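## Task

Take tube A (violet cap), which sits in rack RK at D4, and set it upright near the centre of the balance pan. Close the balance door and press PRINT. Afterwards seat tube A fully, down to the bottom, in bore A3 of dry block DB, and leave the balance door closed. Other tubes must stay seated in their bores and wells and must never be grasped. Every station must still stand flat on the bench mat. Anything that stays in place only because the robot holds it does not count. At the end, release and pull the gripper away.

## Robot and tools

Robot: one Kinova Gen3 arm with seven joints, carrying a Robotiq 2F-85 parallel gripper. There is only one arm, so every command is a single row. The cameras are cam_high, cam_low and cam_wrist, each 896x504.

Bench layout: rack RK is closest to the arm base. Behind it, from left to right, stand the magnet block MG, the spectrophotometer SP, dry block DB, balance BAL and mixer MX. None of them is fastened, so they can be shoved or tipped. Seen from the front of a station, row A is the front row and column 1 is on the left. The balance door is the top glass pane of its enclosure; push it away from you to open it and pull it back toward you to close it. PRINT is the white key on the slanted front. With the door closed, pressing PRINT lights a green lamp, even if the pan is empty.

Frames: the scene frame has its origin on the table top directly under the arm base. +z points up, and +y is to the left when you face along +x. Gripper frame: +z runs out along the fingers and y is the closing direction. end_effector_position is the point midway between the pads when they are closed. Closed fingertips reach about 19 mm beyond it, open ones about 6 mm, and the tips move about 13 mm farther out as they close, so allow that clearance above surfaces. The reported position can be off, more so at long reach.

A row has 8 numbers, each in [-1, 1], in this order: dx, dy, dz, rx, ry, rz, position, speed. The first six are an offset, not a pose. They are expressed in the gripper's own axes and measured from the gripper pose printed in the latest result that shows it. If no such result exists yet in the scene, or for later calls within the same reply, they are measured from where the hand is when the action begins. A value of 1.0 means 0.6 m of travel or 180 degrees of turn. rx, ry, rz form one rotation vector. position sets the finger opening: +1 is fully open (85 mm), 0 is about 41 mm, the pads touch near -0.8, and -1 closes until something blocks. speed sets how fast the opening changes: about 20 mm/s at -1, 85 at 0, 150 at +1. Sending all-zero offsets does not pause the arm; it drives the hand back to the reference pose.

Tools:
- execute_actions {"actions": [...], "pictures": bool}. An empty list only returns the state. One action {"rows": [[8 numbers], ...], "steps": n} runs up to 15 control steps of 1/30 s, one row per step. The last row repeats if there are fewer rows than steps, and steps defaults to 15. Every row is counted from the same reference pose, not from the previous row. A wait {"steps": n} (up to 300) counts from the last result, so your reply time is included. A call that is refused sends nothing.
- move {"target": [8 numbers], "speed": m/s}: the target is an offset row as above. speed ranges from 0.002 to 0.5 (default 0.25), and turning is capped at twice that value in rad/s. It follows a straight path lasting 0.5–10 s; a longer path stops early. The finger values are applied at the start. The path does not slow for obstacles, and the hand can lag, drift or overshoot the speed, especially with the arm near straight. Its result adds a move: line with the ending (done, off_target, moving, held, fault), any limits (paced = the pose sent was clipped; held = a check blocked some steps, after which the arm may suddenly speed up) and the remaining distance to target.
- wait {"seconds": 0–10}: lets time pass without sending anything new.
- zoom_image {"camera", "region": [x0,y0,x1,y1]} in image pixels, at most 504x504: returns a closer view.
- read_manual {"section": "licences"}: licence texts only.
Its result says whether the goal was met.

Each step, the commanded pose is clipped to within 70 mm and 16 degrees of the measured pose. When reaching both is impossible, the controller favours position over orientation. A distant target may need several actions, so check the state after each one. Repeating a small offset against a rigid surface adds no extra force; against something that yields, it goes deeper.

Reading results: the state line gives end_effector_position (m) and end_effector_quat_wxyz in the scene frame. position_measured_pct is roughly 50 - 50 x the finger position number, so 0 means fully open. If the fingers stop below about 90, they are holding or blocked by something; around 90 or above, the pads have met on nothing or on something very thin. "pose unreachable" means the clearance check changed or blocked the command. HELD marks steps where your row was not fully sent. "Hand target" shows where the controller is currently driving the hand.

Gripping: to grasp, send position -1 and keep sending it. To release, send a position wider than the object. For a gentle grip, open first, then close to just below the object's width. Fingers stay where they stopped until the position number changes by 0.01 or more, but they close further by themselves if the object slips away.

Things to avoid: knocking or placing anything off the table, since that ends the scene. Also avoid drops, slips, slams, fast impacts and heavy pushing; faster moves and targets set deeper past a contact press harder. If joint torque reaches its limit (49.1 N m for the first four joints, 30.9 N m for the three wrist joints, including the weight of a held object), the arm stops for 10 s. Holding a load for a long time heats the motors: a MOTOR HOT warning appears at 60 °C, and at 75 °C an OVER-TEMPERATURE FAULT makes the arm sag. Loose objects may occasionally be nudged by outside forces. Push tubes fully into their bores, and make sure nothing relies on the gripper to stay in place before you finish.

Each tool is called as name([rows], argument=value, ...), one row to a line, values as JSON.

## Session

execute_actions(actions=[])

Scene clock: 0.00 s of 12600.00 s.
end_effector_position=(+0.6981, +0.2396, +0.3401) position_measured_pct=0.0 end_effector_quat_wxyz=(-0.296, +0.717, -0.627, -0.074)
Joint positions: [ 0.055  0.885 -0.553  0.913 -0.049  0.997  3.061]
Joint velocities: [ 0.     0.    -0.002  0.    -0.     0.001 -0.   ]
Motor temperatures (°C, as the motors report them): [30 29 27 33 33 36 40]
Hand target: +0.698, +0.240, +0.340; -0.296, +0.717, -0.627, -0.074

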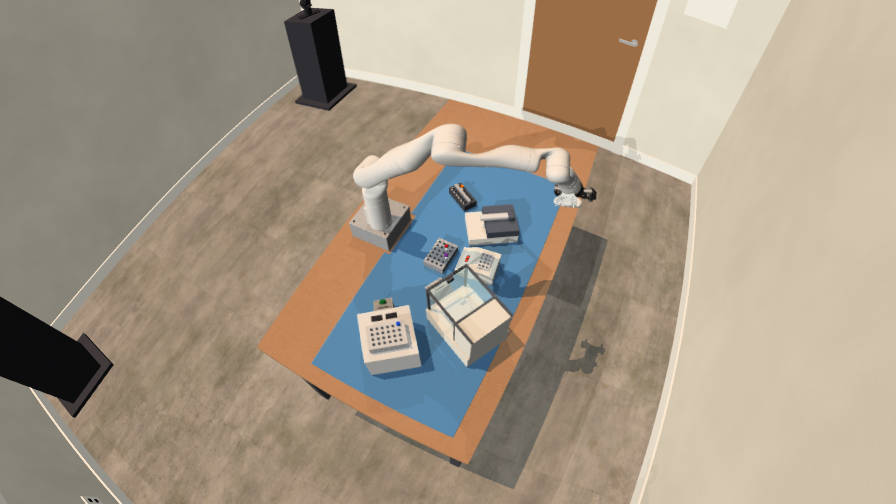

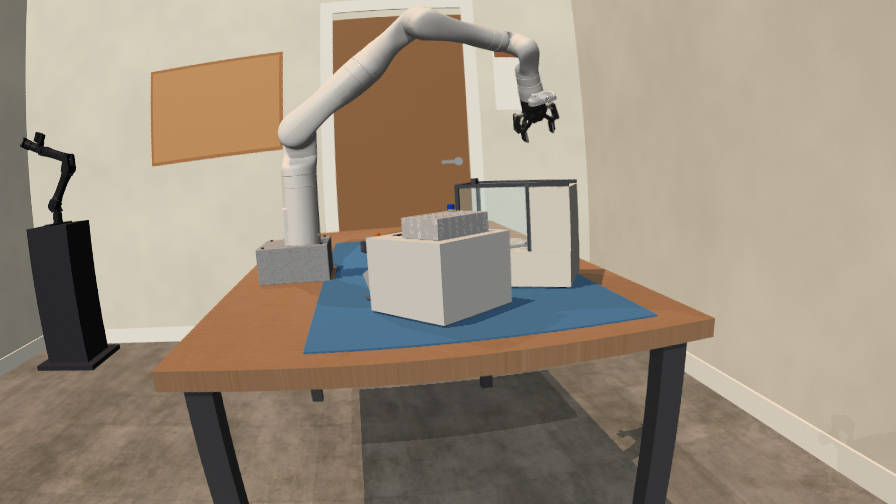

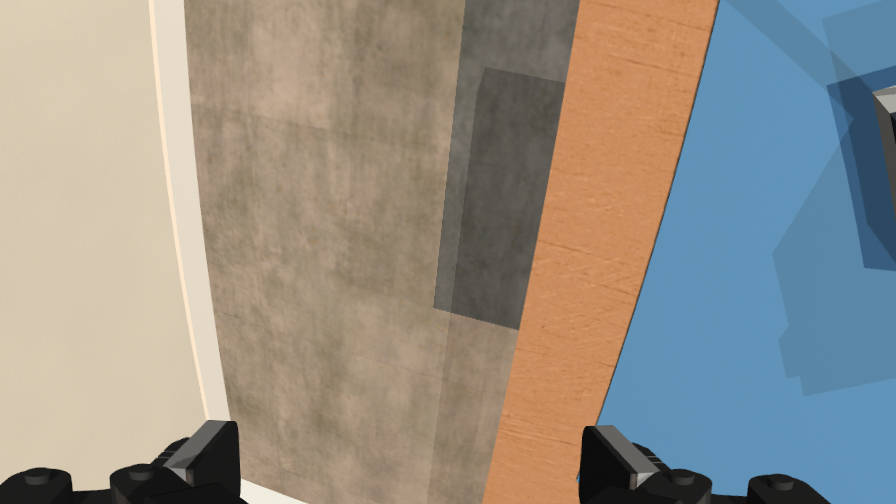

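zoom_image(camera="cam_high", region=[330, 160, 560, 390])

zoom_image(camera="cam_low", region=[250, 160, 620, 340])

Region (330, 160, 560, 390) of cam_high's 896x504 image, scaled by 2.191, with more detail than that image has.

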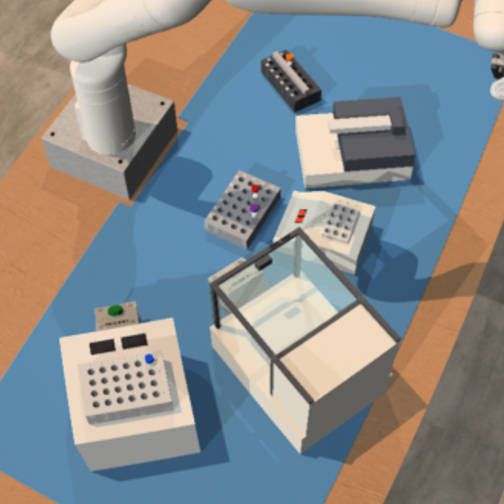

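Region (250, 160, 620, 340) of cam_low's 896x504 image, scaled by 1.362, with more detail than that image has; it fills the top 245 rows of this view, and the rest is white.

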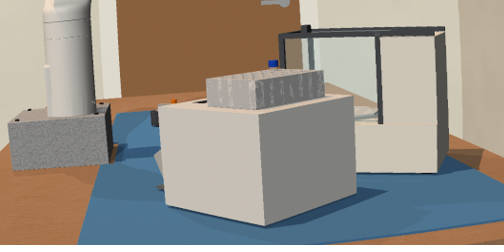

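move(target=[0.137,0.502,-0.51,-0.208,0.052,-0.4415,1,0])

Scene clock: 29.33 s of 12600.00 s.
end_effector_position=(+0.3499, -0.0011, +0.4486) position_measured_pct=0.0 end_effector_quat_wxyz=(-0.000, +1.000, -0.000, +0.000)
Joint positions: [ 0.634  0.142 -0.801  1.566  0.101  1.479  4.533]
Joint velocities: [ 0.007 -0.009  0.003  0.001 -0.003 -0.001  0.006]
Motor temperatures (°C, as the motors report them): [30 31 27 33 33 36 40]
Hand target: +0.350, -0.001, +0.449; -0.000, +1.000, -0.001, +0.001
Off the commanded pose: 0.002 m, 0 deg.
move: done

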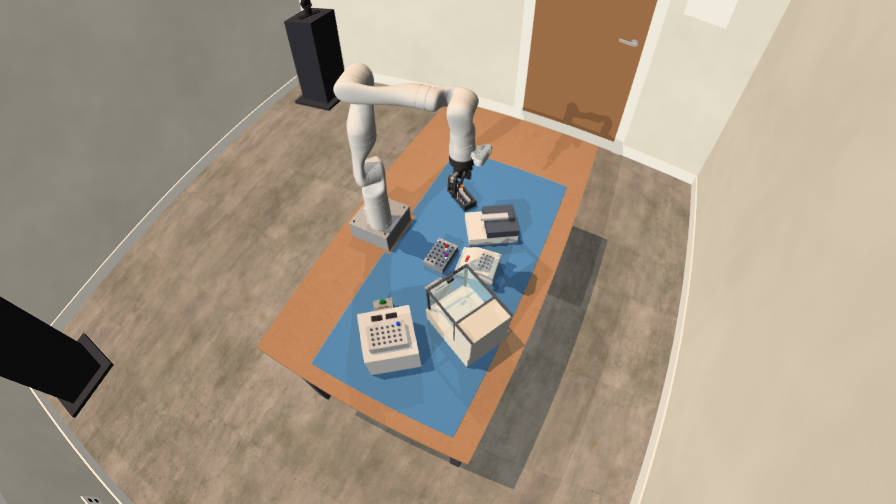

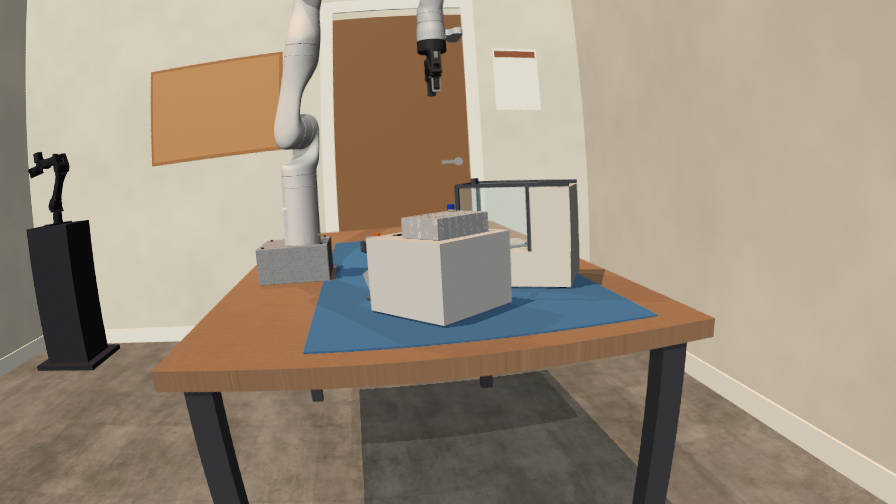

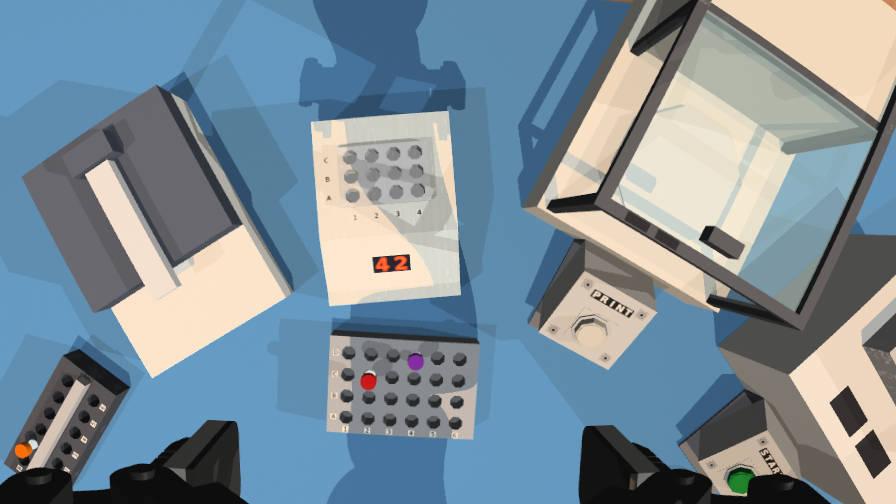

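move(target=[-0.035,-0.03,0.38,0,0,0,1,0])

Scene clock: 46.63 s of 12600.00 s.
end_effector_position=(+0.3295, +0.0163, +0.2210) position_measured_pct=0.0 end_effector_quat_wxyz=(+0.000, +1.000, -0.001, +0.000)
Joint positions: [ 0.461  0.393 -0.738  2.119  0.381  0.764  4.183]
Joint velocities: [-0.008  0.005 -0.    -0.002  0.003 -0.002 -0.006]
Motor temperatures (°C, as the motors report them): [30 31 27 33 33 36 40]
Hand target: +0.329, +0.017, +0.221; +0.000, +1.000, -0.001, +0.000
Off the commanded pose: 0.001 m, 0 deg.
move: done

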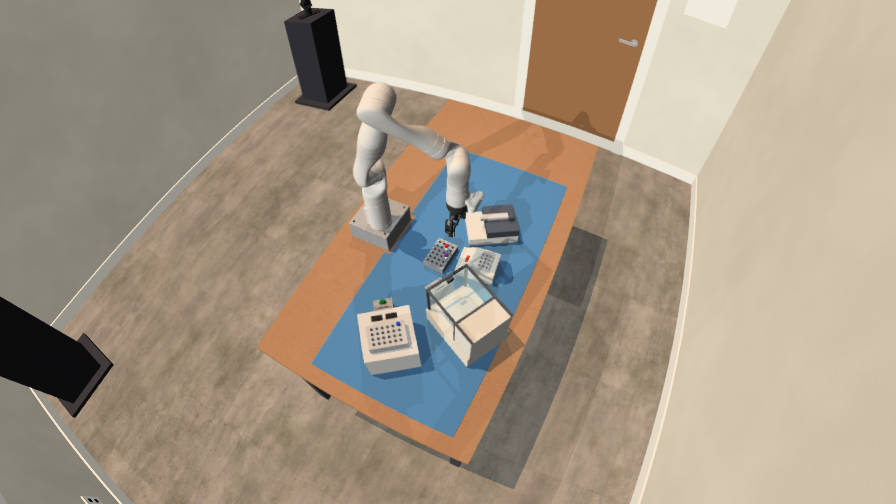

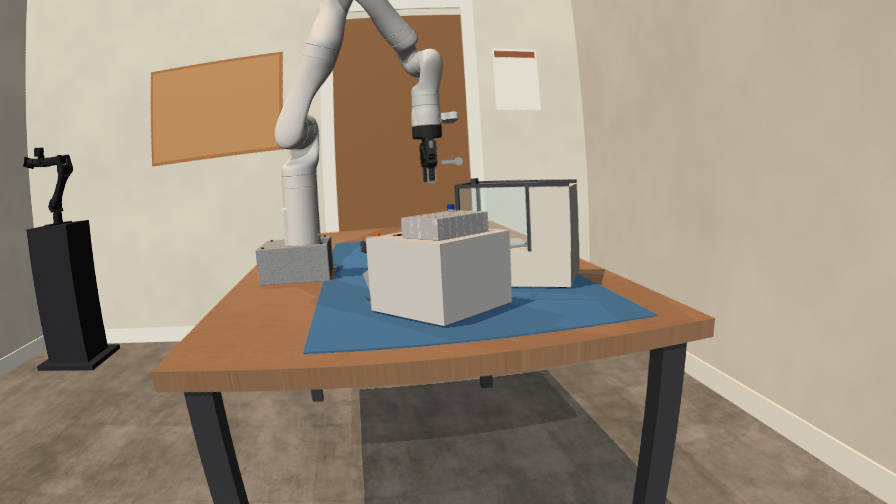

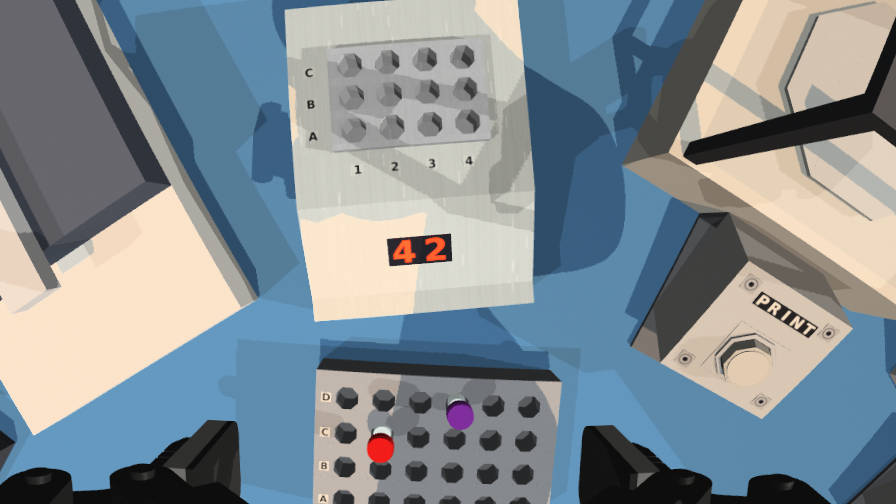

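move(target=[-0.032,0.034,0.15,0,0,0,0,0], speed=0.15)

Scene clock: 75.10 s of 12600.00 s.
end_effector_position=(+0.3108, -0.0045, +0.1313) position_measured_pct=49.6 end_effector_quat_wxyz=(+0.000, +1.000, -0.002, +0.001)
Joint positions: [ 0.341  0.566 -0.529  2.279  0.671  0.451  3.963]
Joint velocities: [-0.012  0.004  0.004  0.002  0.008 -0.004 -0.009]
Motor temperatures (°C, as the motors report them): [30 31 27 33 33 36 40]
Hand target: +0.311, -0.004, +0.131; +0.000, +1.000, -0.001, +0.001
Off the commanded pose: 0.001 m, 0 deg.
move: done

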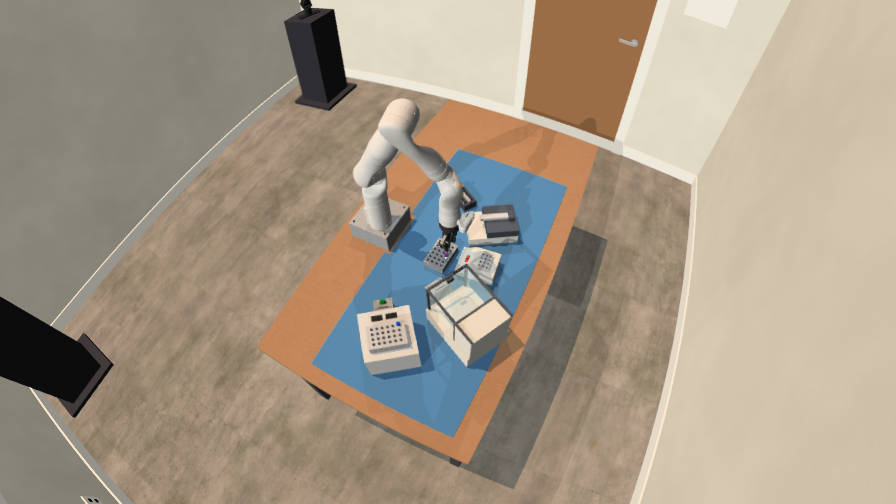

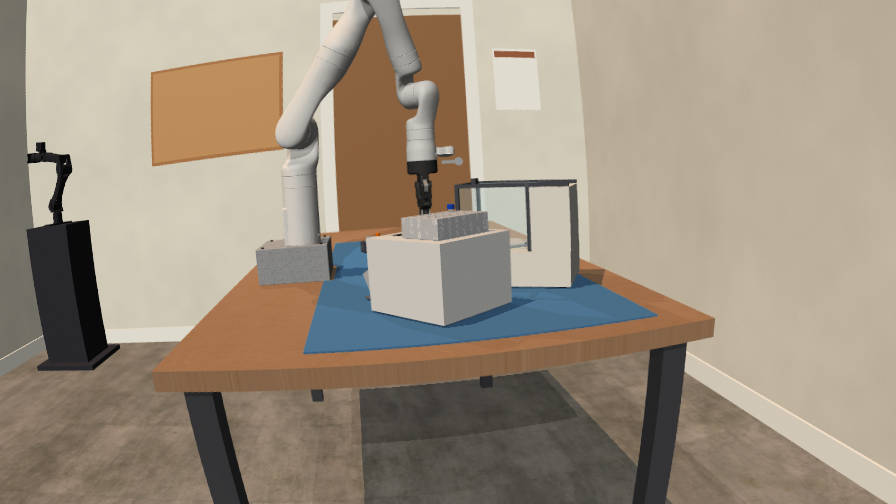

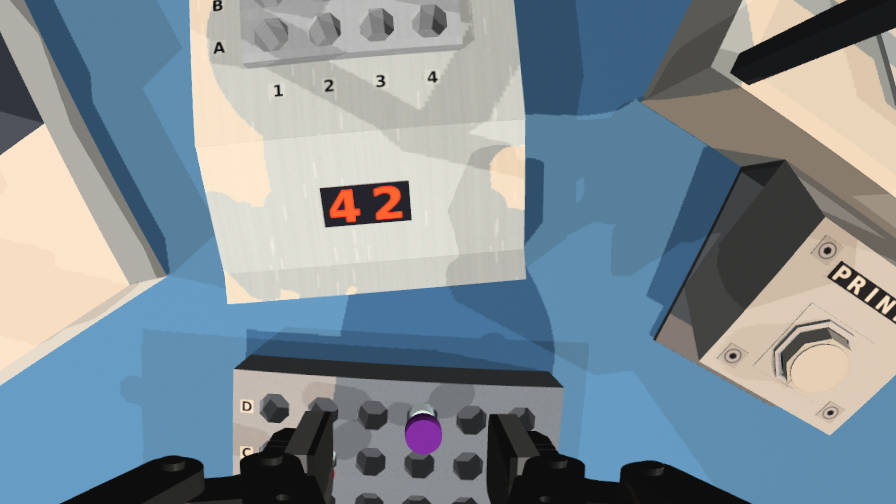

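move(target=[-0.003,0.007,0.068,0,0,0,0,0], speed=0.05)

Scene clock: 94.80 s of 12600.00 s.
end_effector_position=(+0.3093, -0.0091, +0.0908) position_measured_pct=49.6 end_effector_quat_wxyz=(+0.000, +1.000, -0.002, +0.001)
Joint positions: [ 0.222  0.663 -0.357  2.309  0.832  0.295  3.828]
Joint velocities: [-0.012  0.004  0.007  0.002  0.009 -0.008 -0.007]
Motor temperatures (°C, as the motors report them): [30 31 27 33 33 36 40]
Hand target: +0.309, -0.009, +0.091; +0.000, +1.000, -0.002, +0.001
Off the commanded pose: 0.001 m, 0 deg.
move: done

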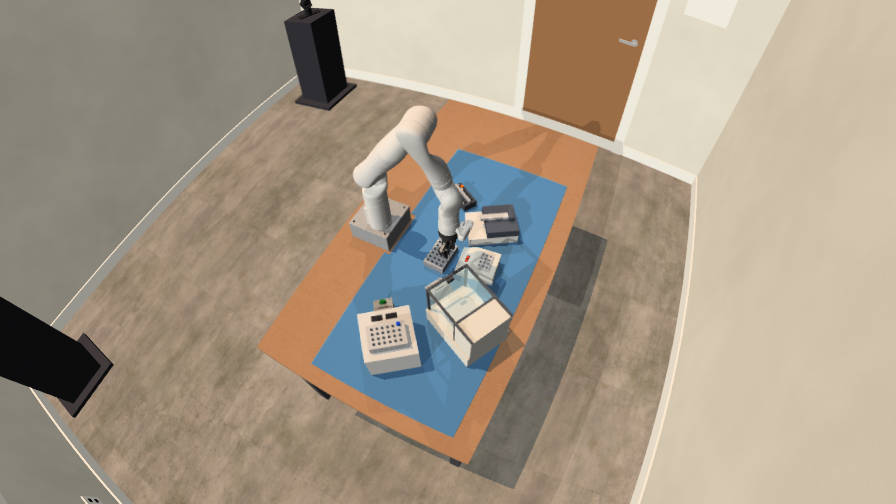

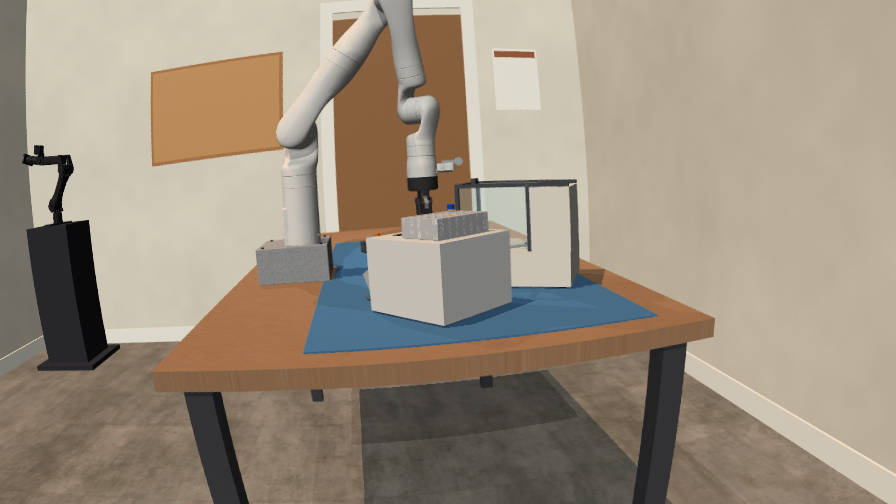

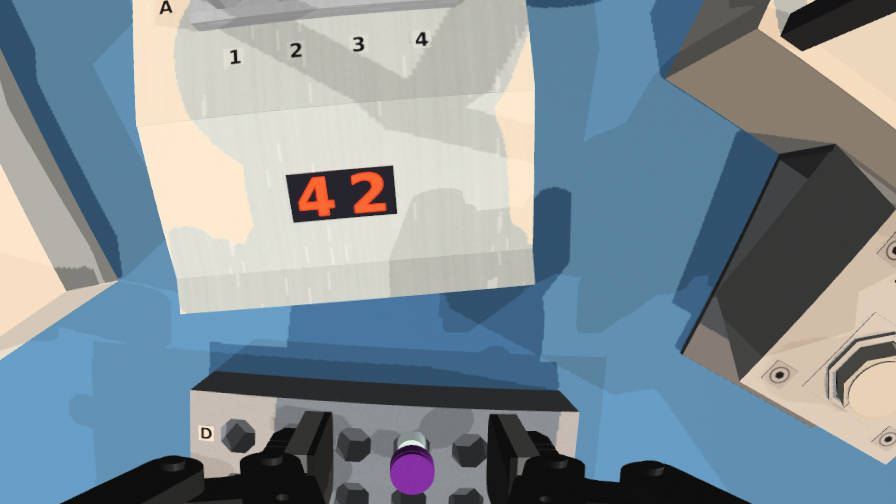

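move(target=[-0.007,0,0.045,0,0,0,0,0], speed=0.04)

Scene clock: 104.87 s of 12600.00 s.
end_effector_position=(+0.3055, -0.0095, +0.0641) position_measured_pct=49.6 end_effector_quat_wxyz=(+0.000, +1.000, -0.003, +0.001)
Joint positions: [ 0.096  0.73  -0.186  2.33   0.94   0.153  3.722]
Joint velocities: [-0.028  0.005  0.026  0.008  0.012 -0.021 -0.014]
Motor temperatures (°C, as the motors report them): [30 31 27 33 33 36 40]
Hand target: +0.305, -0.009, +0.064; +0.000, +1.000, -0.002, +0.001
Off the commanded pose: 0.001 m, 0 deg.
move: done

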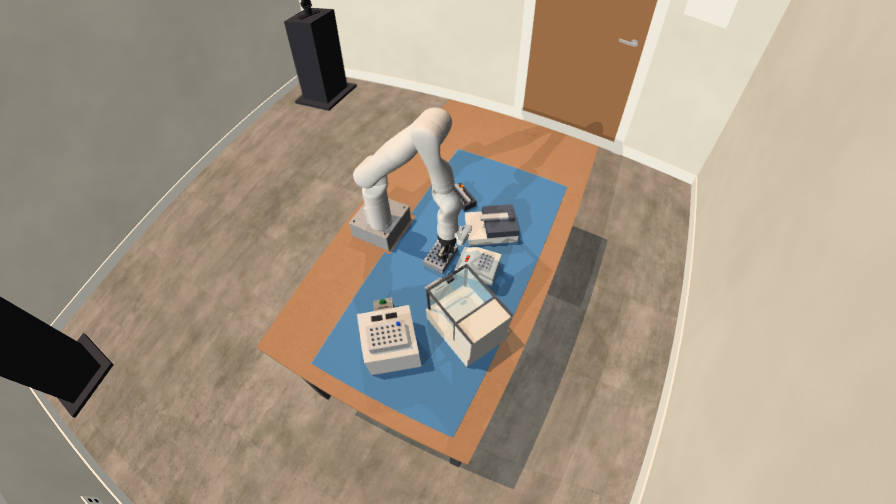

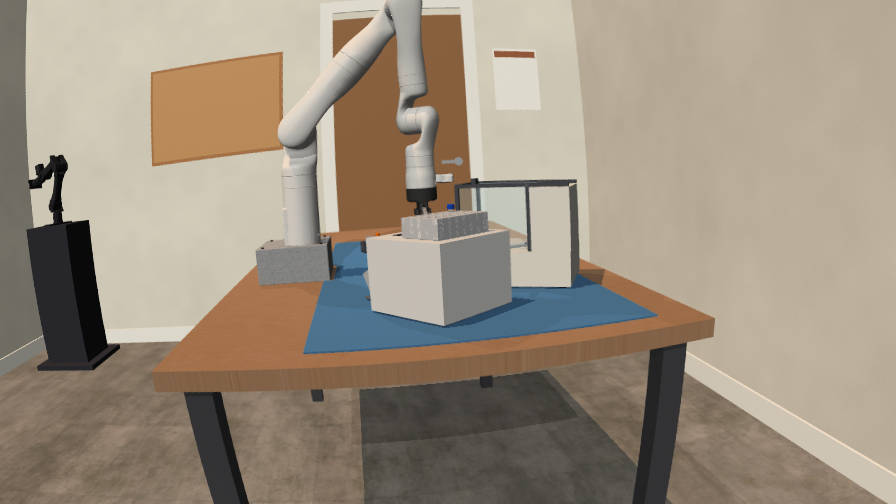

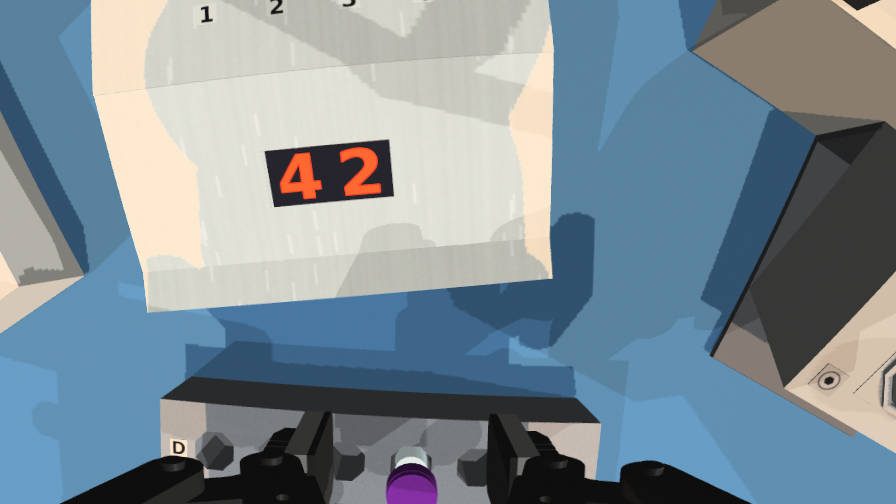

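move(target=[-0.01,0,0.017,0,0,0,0,0], speed=0.03)

Scene clock: 132.17 s of 12600.00 s.
end_effector_position=(+0.2998, -0.0100, +0.0541) position_measured_pct=49.6 end_effector_quat_wxyz=(+0.000, +1.000, -0.004, +0.001)
Joint positions: [ 0.014  0.757 -0.075  2.351  0.976  0.062  3.683]
Joint velocities: [-0.03   0.005  0.031  0.007  0.004 -0.026 -0.008]
Motor temperatures (°C, as the motors report them): [30 31 27 33 33 36 40]
Hand target: +0.300, -0.010, +0.054; +0.000, +1.000, -0.003, +0.001
Off the commanded pose: 0.001 m, 0 deg.
move: done

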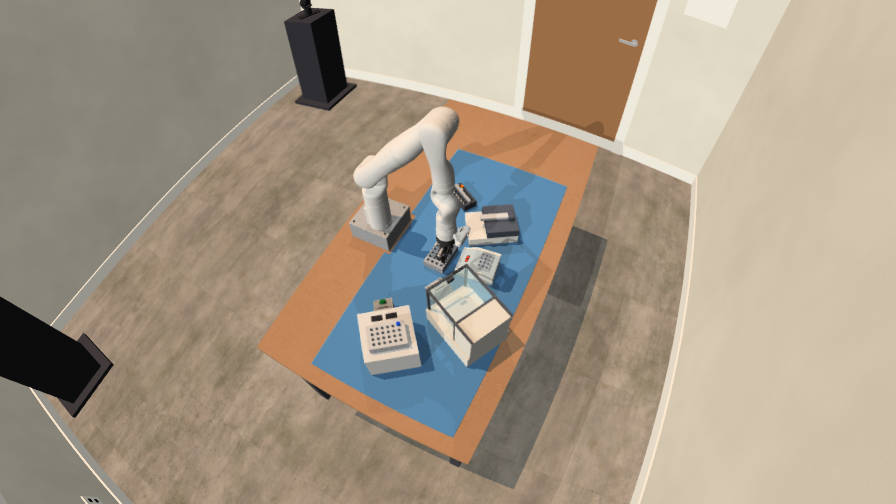

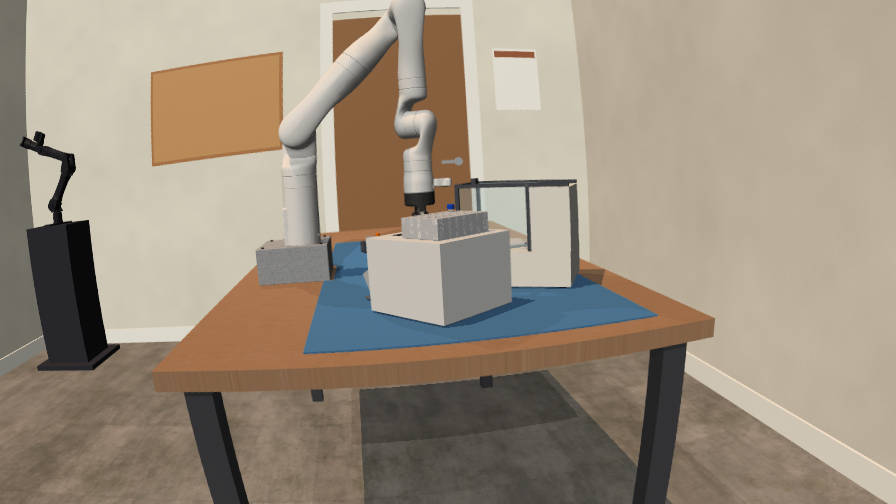

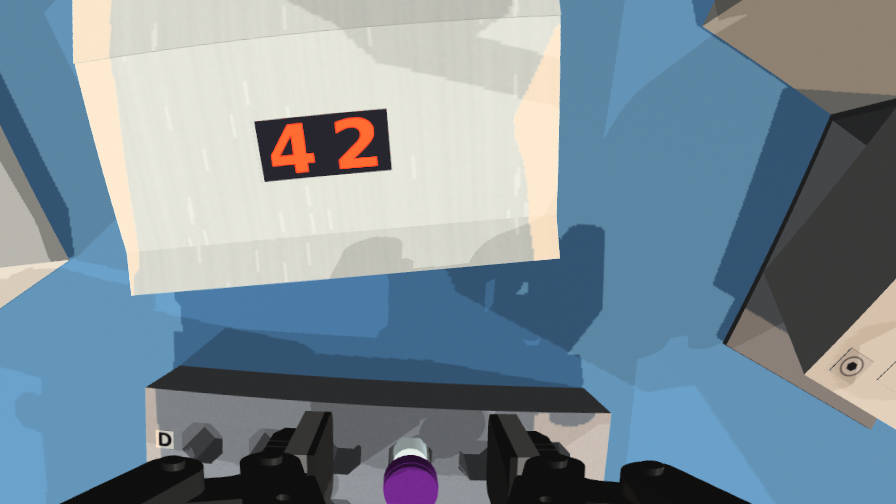

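move(target=[0,0,-0.5,0,0,0,0,0])

Scene clock: 147.10 s of 12600.00 s.
end_effector_position=(+0.2983, -0.0094, +0.3534) position_measured_pct=49.6 end_effector_quat_wxyz=(-0.001, +1.000, -0.003, +0.001)
Joint positions: [ 0.496  0.05  -0.558  1.952  0.027  1.148  4.626]
Joint velocities: [ 0.002  0.001  0.003 -0.005  0.     0.004  0.002]
Motor temperatures (°C, as the motors report them): [30 32 27 33 33 36 40]
Hand target: +0.298, -0.010, +0.353; -0.001, +1.000, -0.003, +0.001
Off the commanded pose: 0.001 m, 0 deg.
move: done

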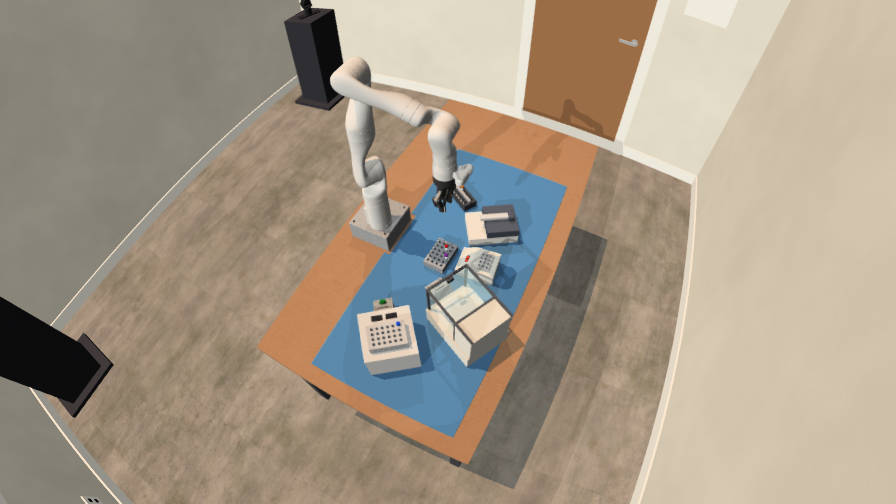

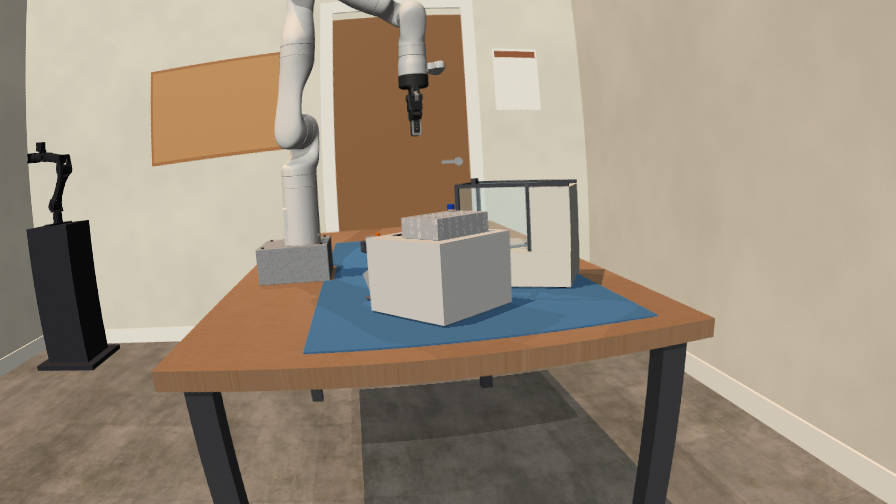

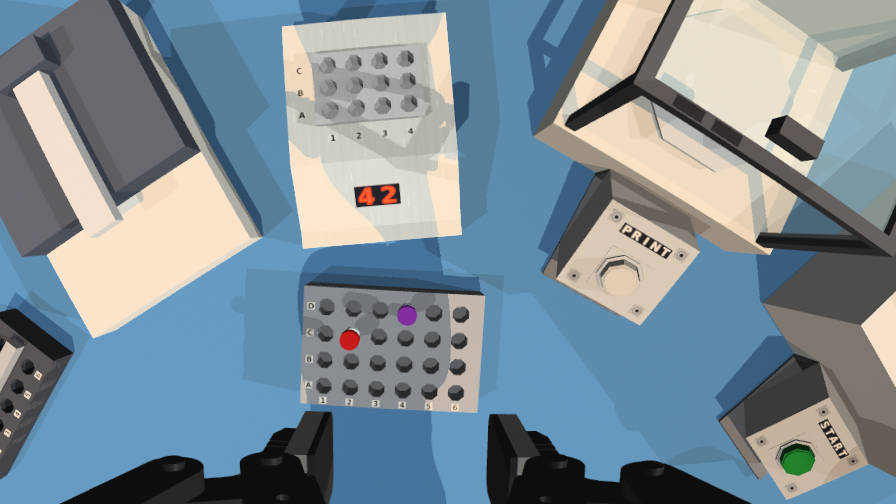

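move(target=[0.136,0.251,-0.11,0,0,0.172,0,0])

Scene clock: 168.37 s of 12600.00 s.
end_effector_position=(+0.3793, -0.1597, +0.4199) position_measured_pct=49.6 end_effector_quat_wxyz=(-0.001, +0.963, -0.270, +0.001)
Joint positions: [ 0.622  0.262 -0.366  1.48   0.092  1.417  4.412]
Joint velocities: [-0.001  0.009 -0.001 -0.008  0.001  0.003 -0.002]
Motor temperatures (°C, as the motors report them): [30 31 27 33 33 36 40]
Hand target: +0.379, -0.160, +0.420; -0.001, +0.963, -0.270, +0.001
Off the commanded pose: 0.001 m, 0 deg.
move: done

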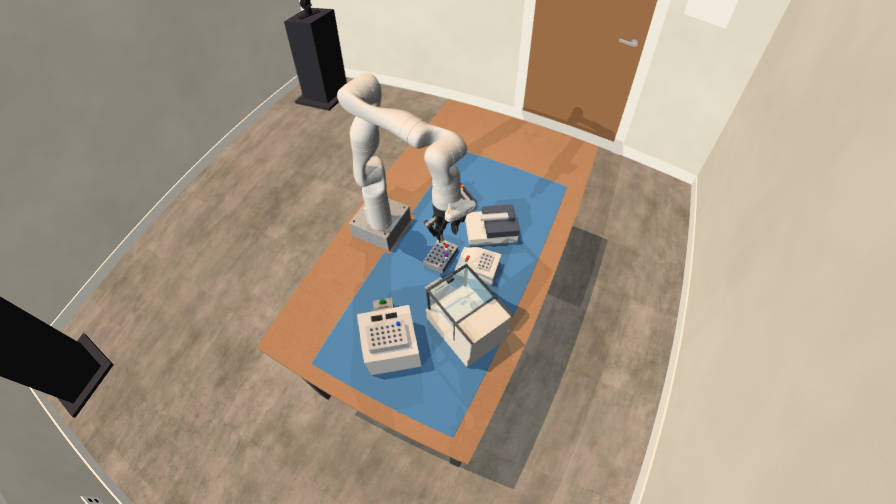

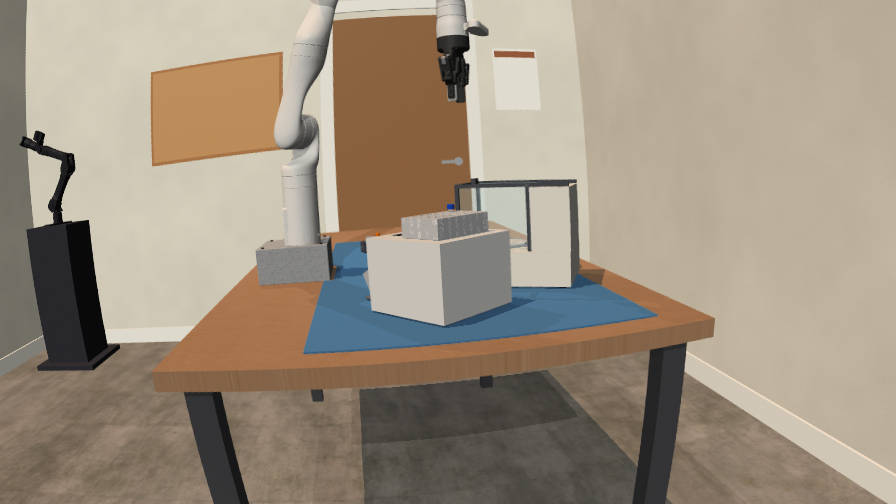

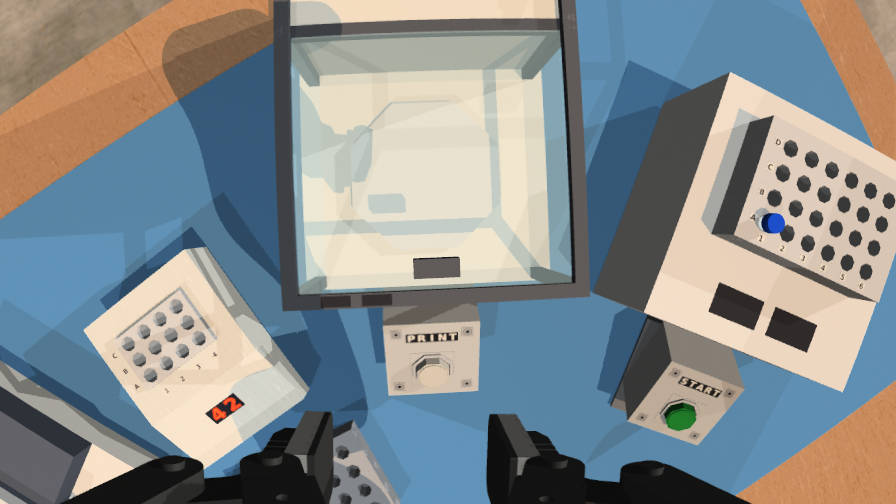

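move(target=[0.065,0.023,0.2,0,0,-0.5,0.3,0])

Scene clock: 185.67 s of 12600.00 s.
end_effector_position=(+0.4061, -0.1916, +0.3002) position_measured_pct=34.9 end_effector_quat_wxyz=(+0.000, +0.872, +0.490, +0.001)
Joint positions: [ 0.821  0.484 -0.635  1.622  0.307  1.139  5.841]
Joint velocities: [ 0.003  0.003 -0.001 -0.     0.    -0.002  0.006]
Motor temperatures (°C, as the motors report them): [30 31 27 33 33 36 40]
Hand target: +0.406, -0.192, +0.300; +0.000, +0.872, +0.490, +0.001
Off the commanded pose: 0.000 m, 0 deg.
move: done

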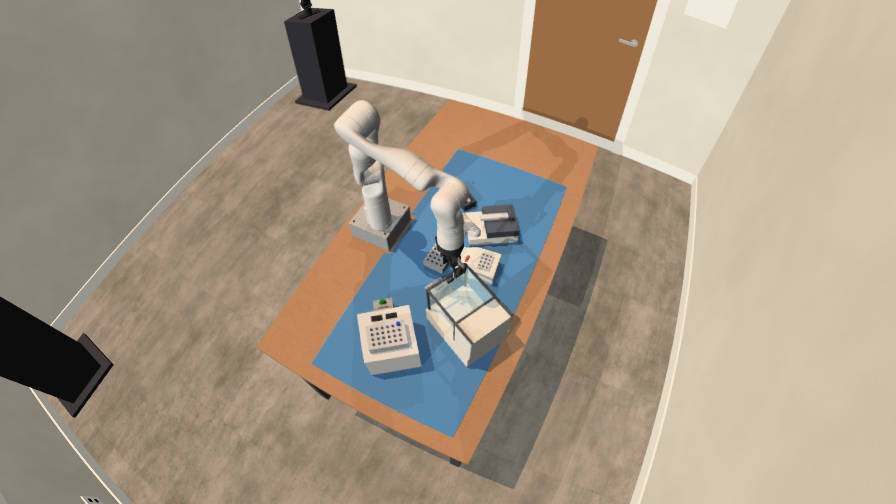

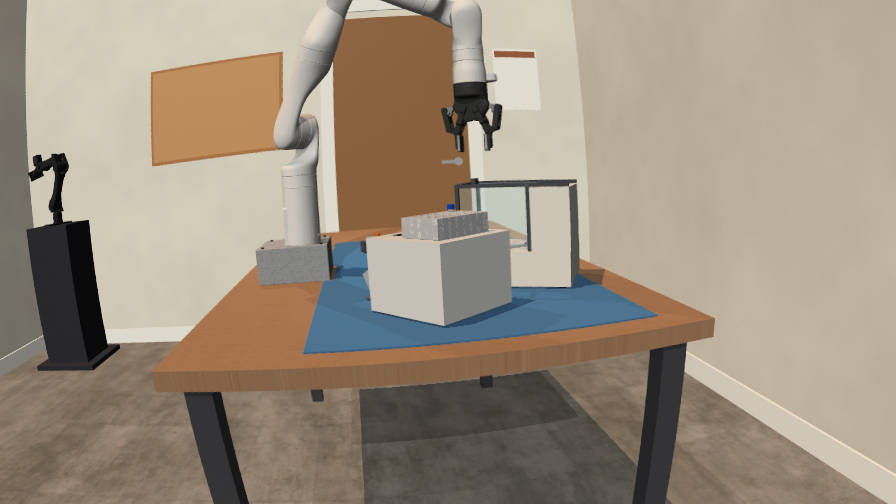

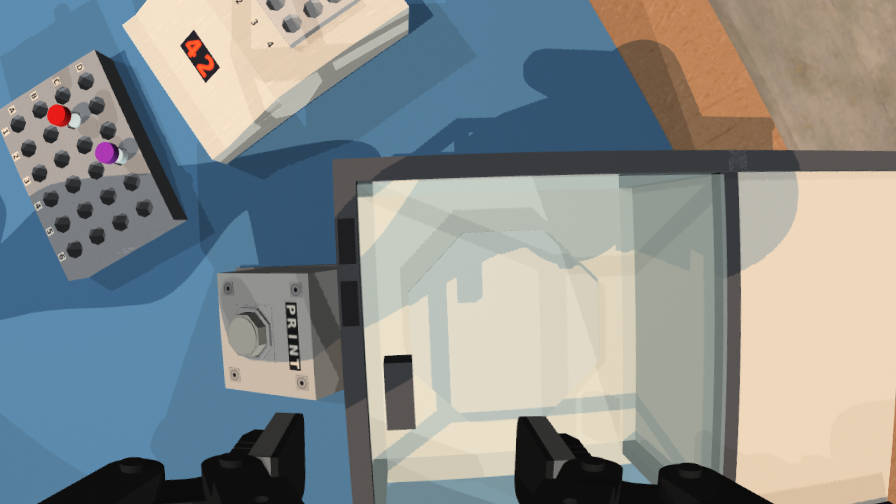

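move(target=[0.008,-0.006,0.075,0,0,0,0.3,0], speed=0.08)

Scene clock: 191.97 s of 12600.00 s.
end_effector_position=(+0.4056, -0.1858, +0.2554) position_measured_pct=34.9 end_effector_quat_wxyz=(+0.000, +0.872, +0.490, +0.001)
Joint positions: [ 0.796  0.534 -0.614  1.706  0.351  1.015  5.789]
Joint velocities: [-0.002  0.003 -0.002  0.001  0.003 -0.005 -0.002]
Motor temperatures (°C, as the motors report them): [30 32 27 33 33 36 40]
Hand target: +0.406, -0.186, +0.255; +0.000, +0.872, +0.490, +0.001
Off the commanded pose: 0.000 m, 0 deg.
move: done

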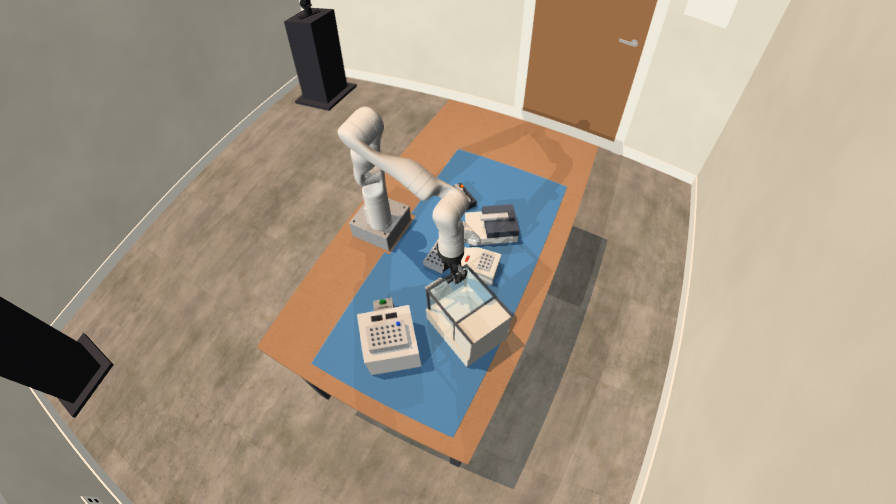

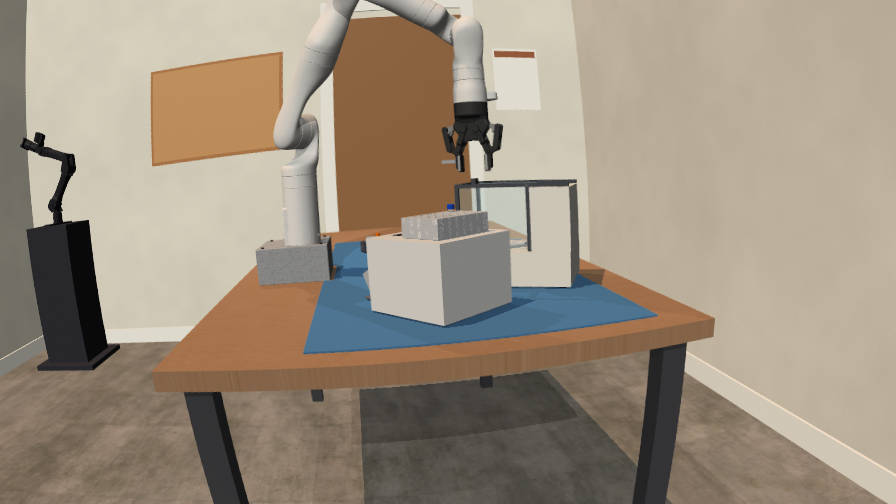

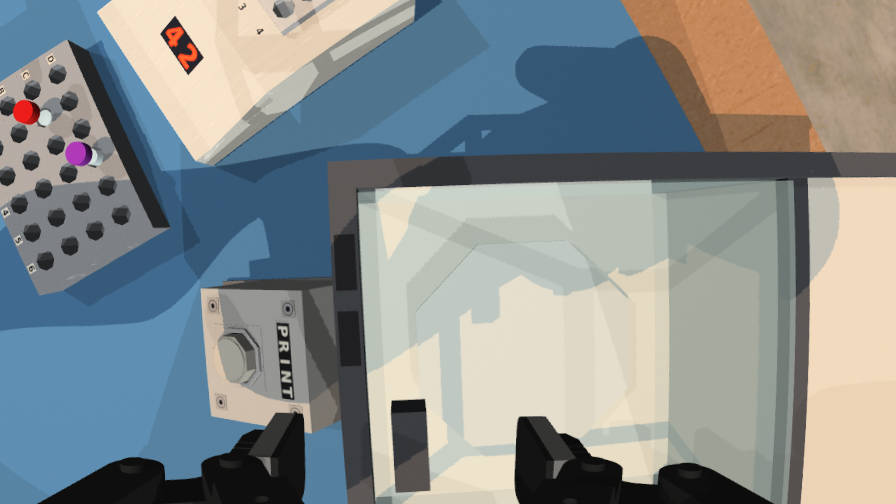

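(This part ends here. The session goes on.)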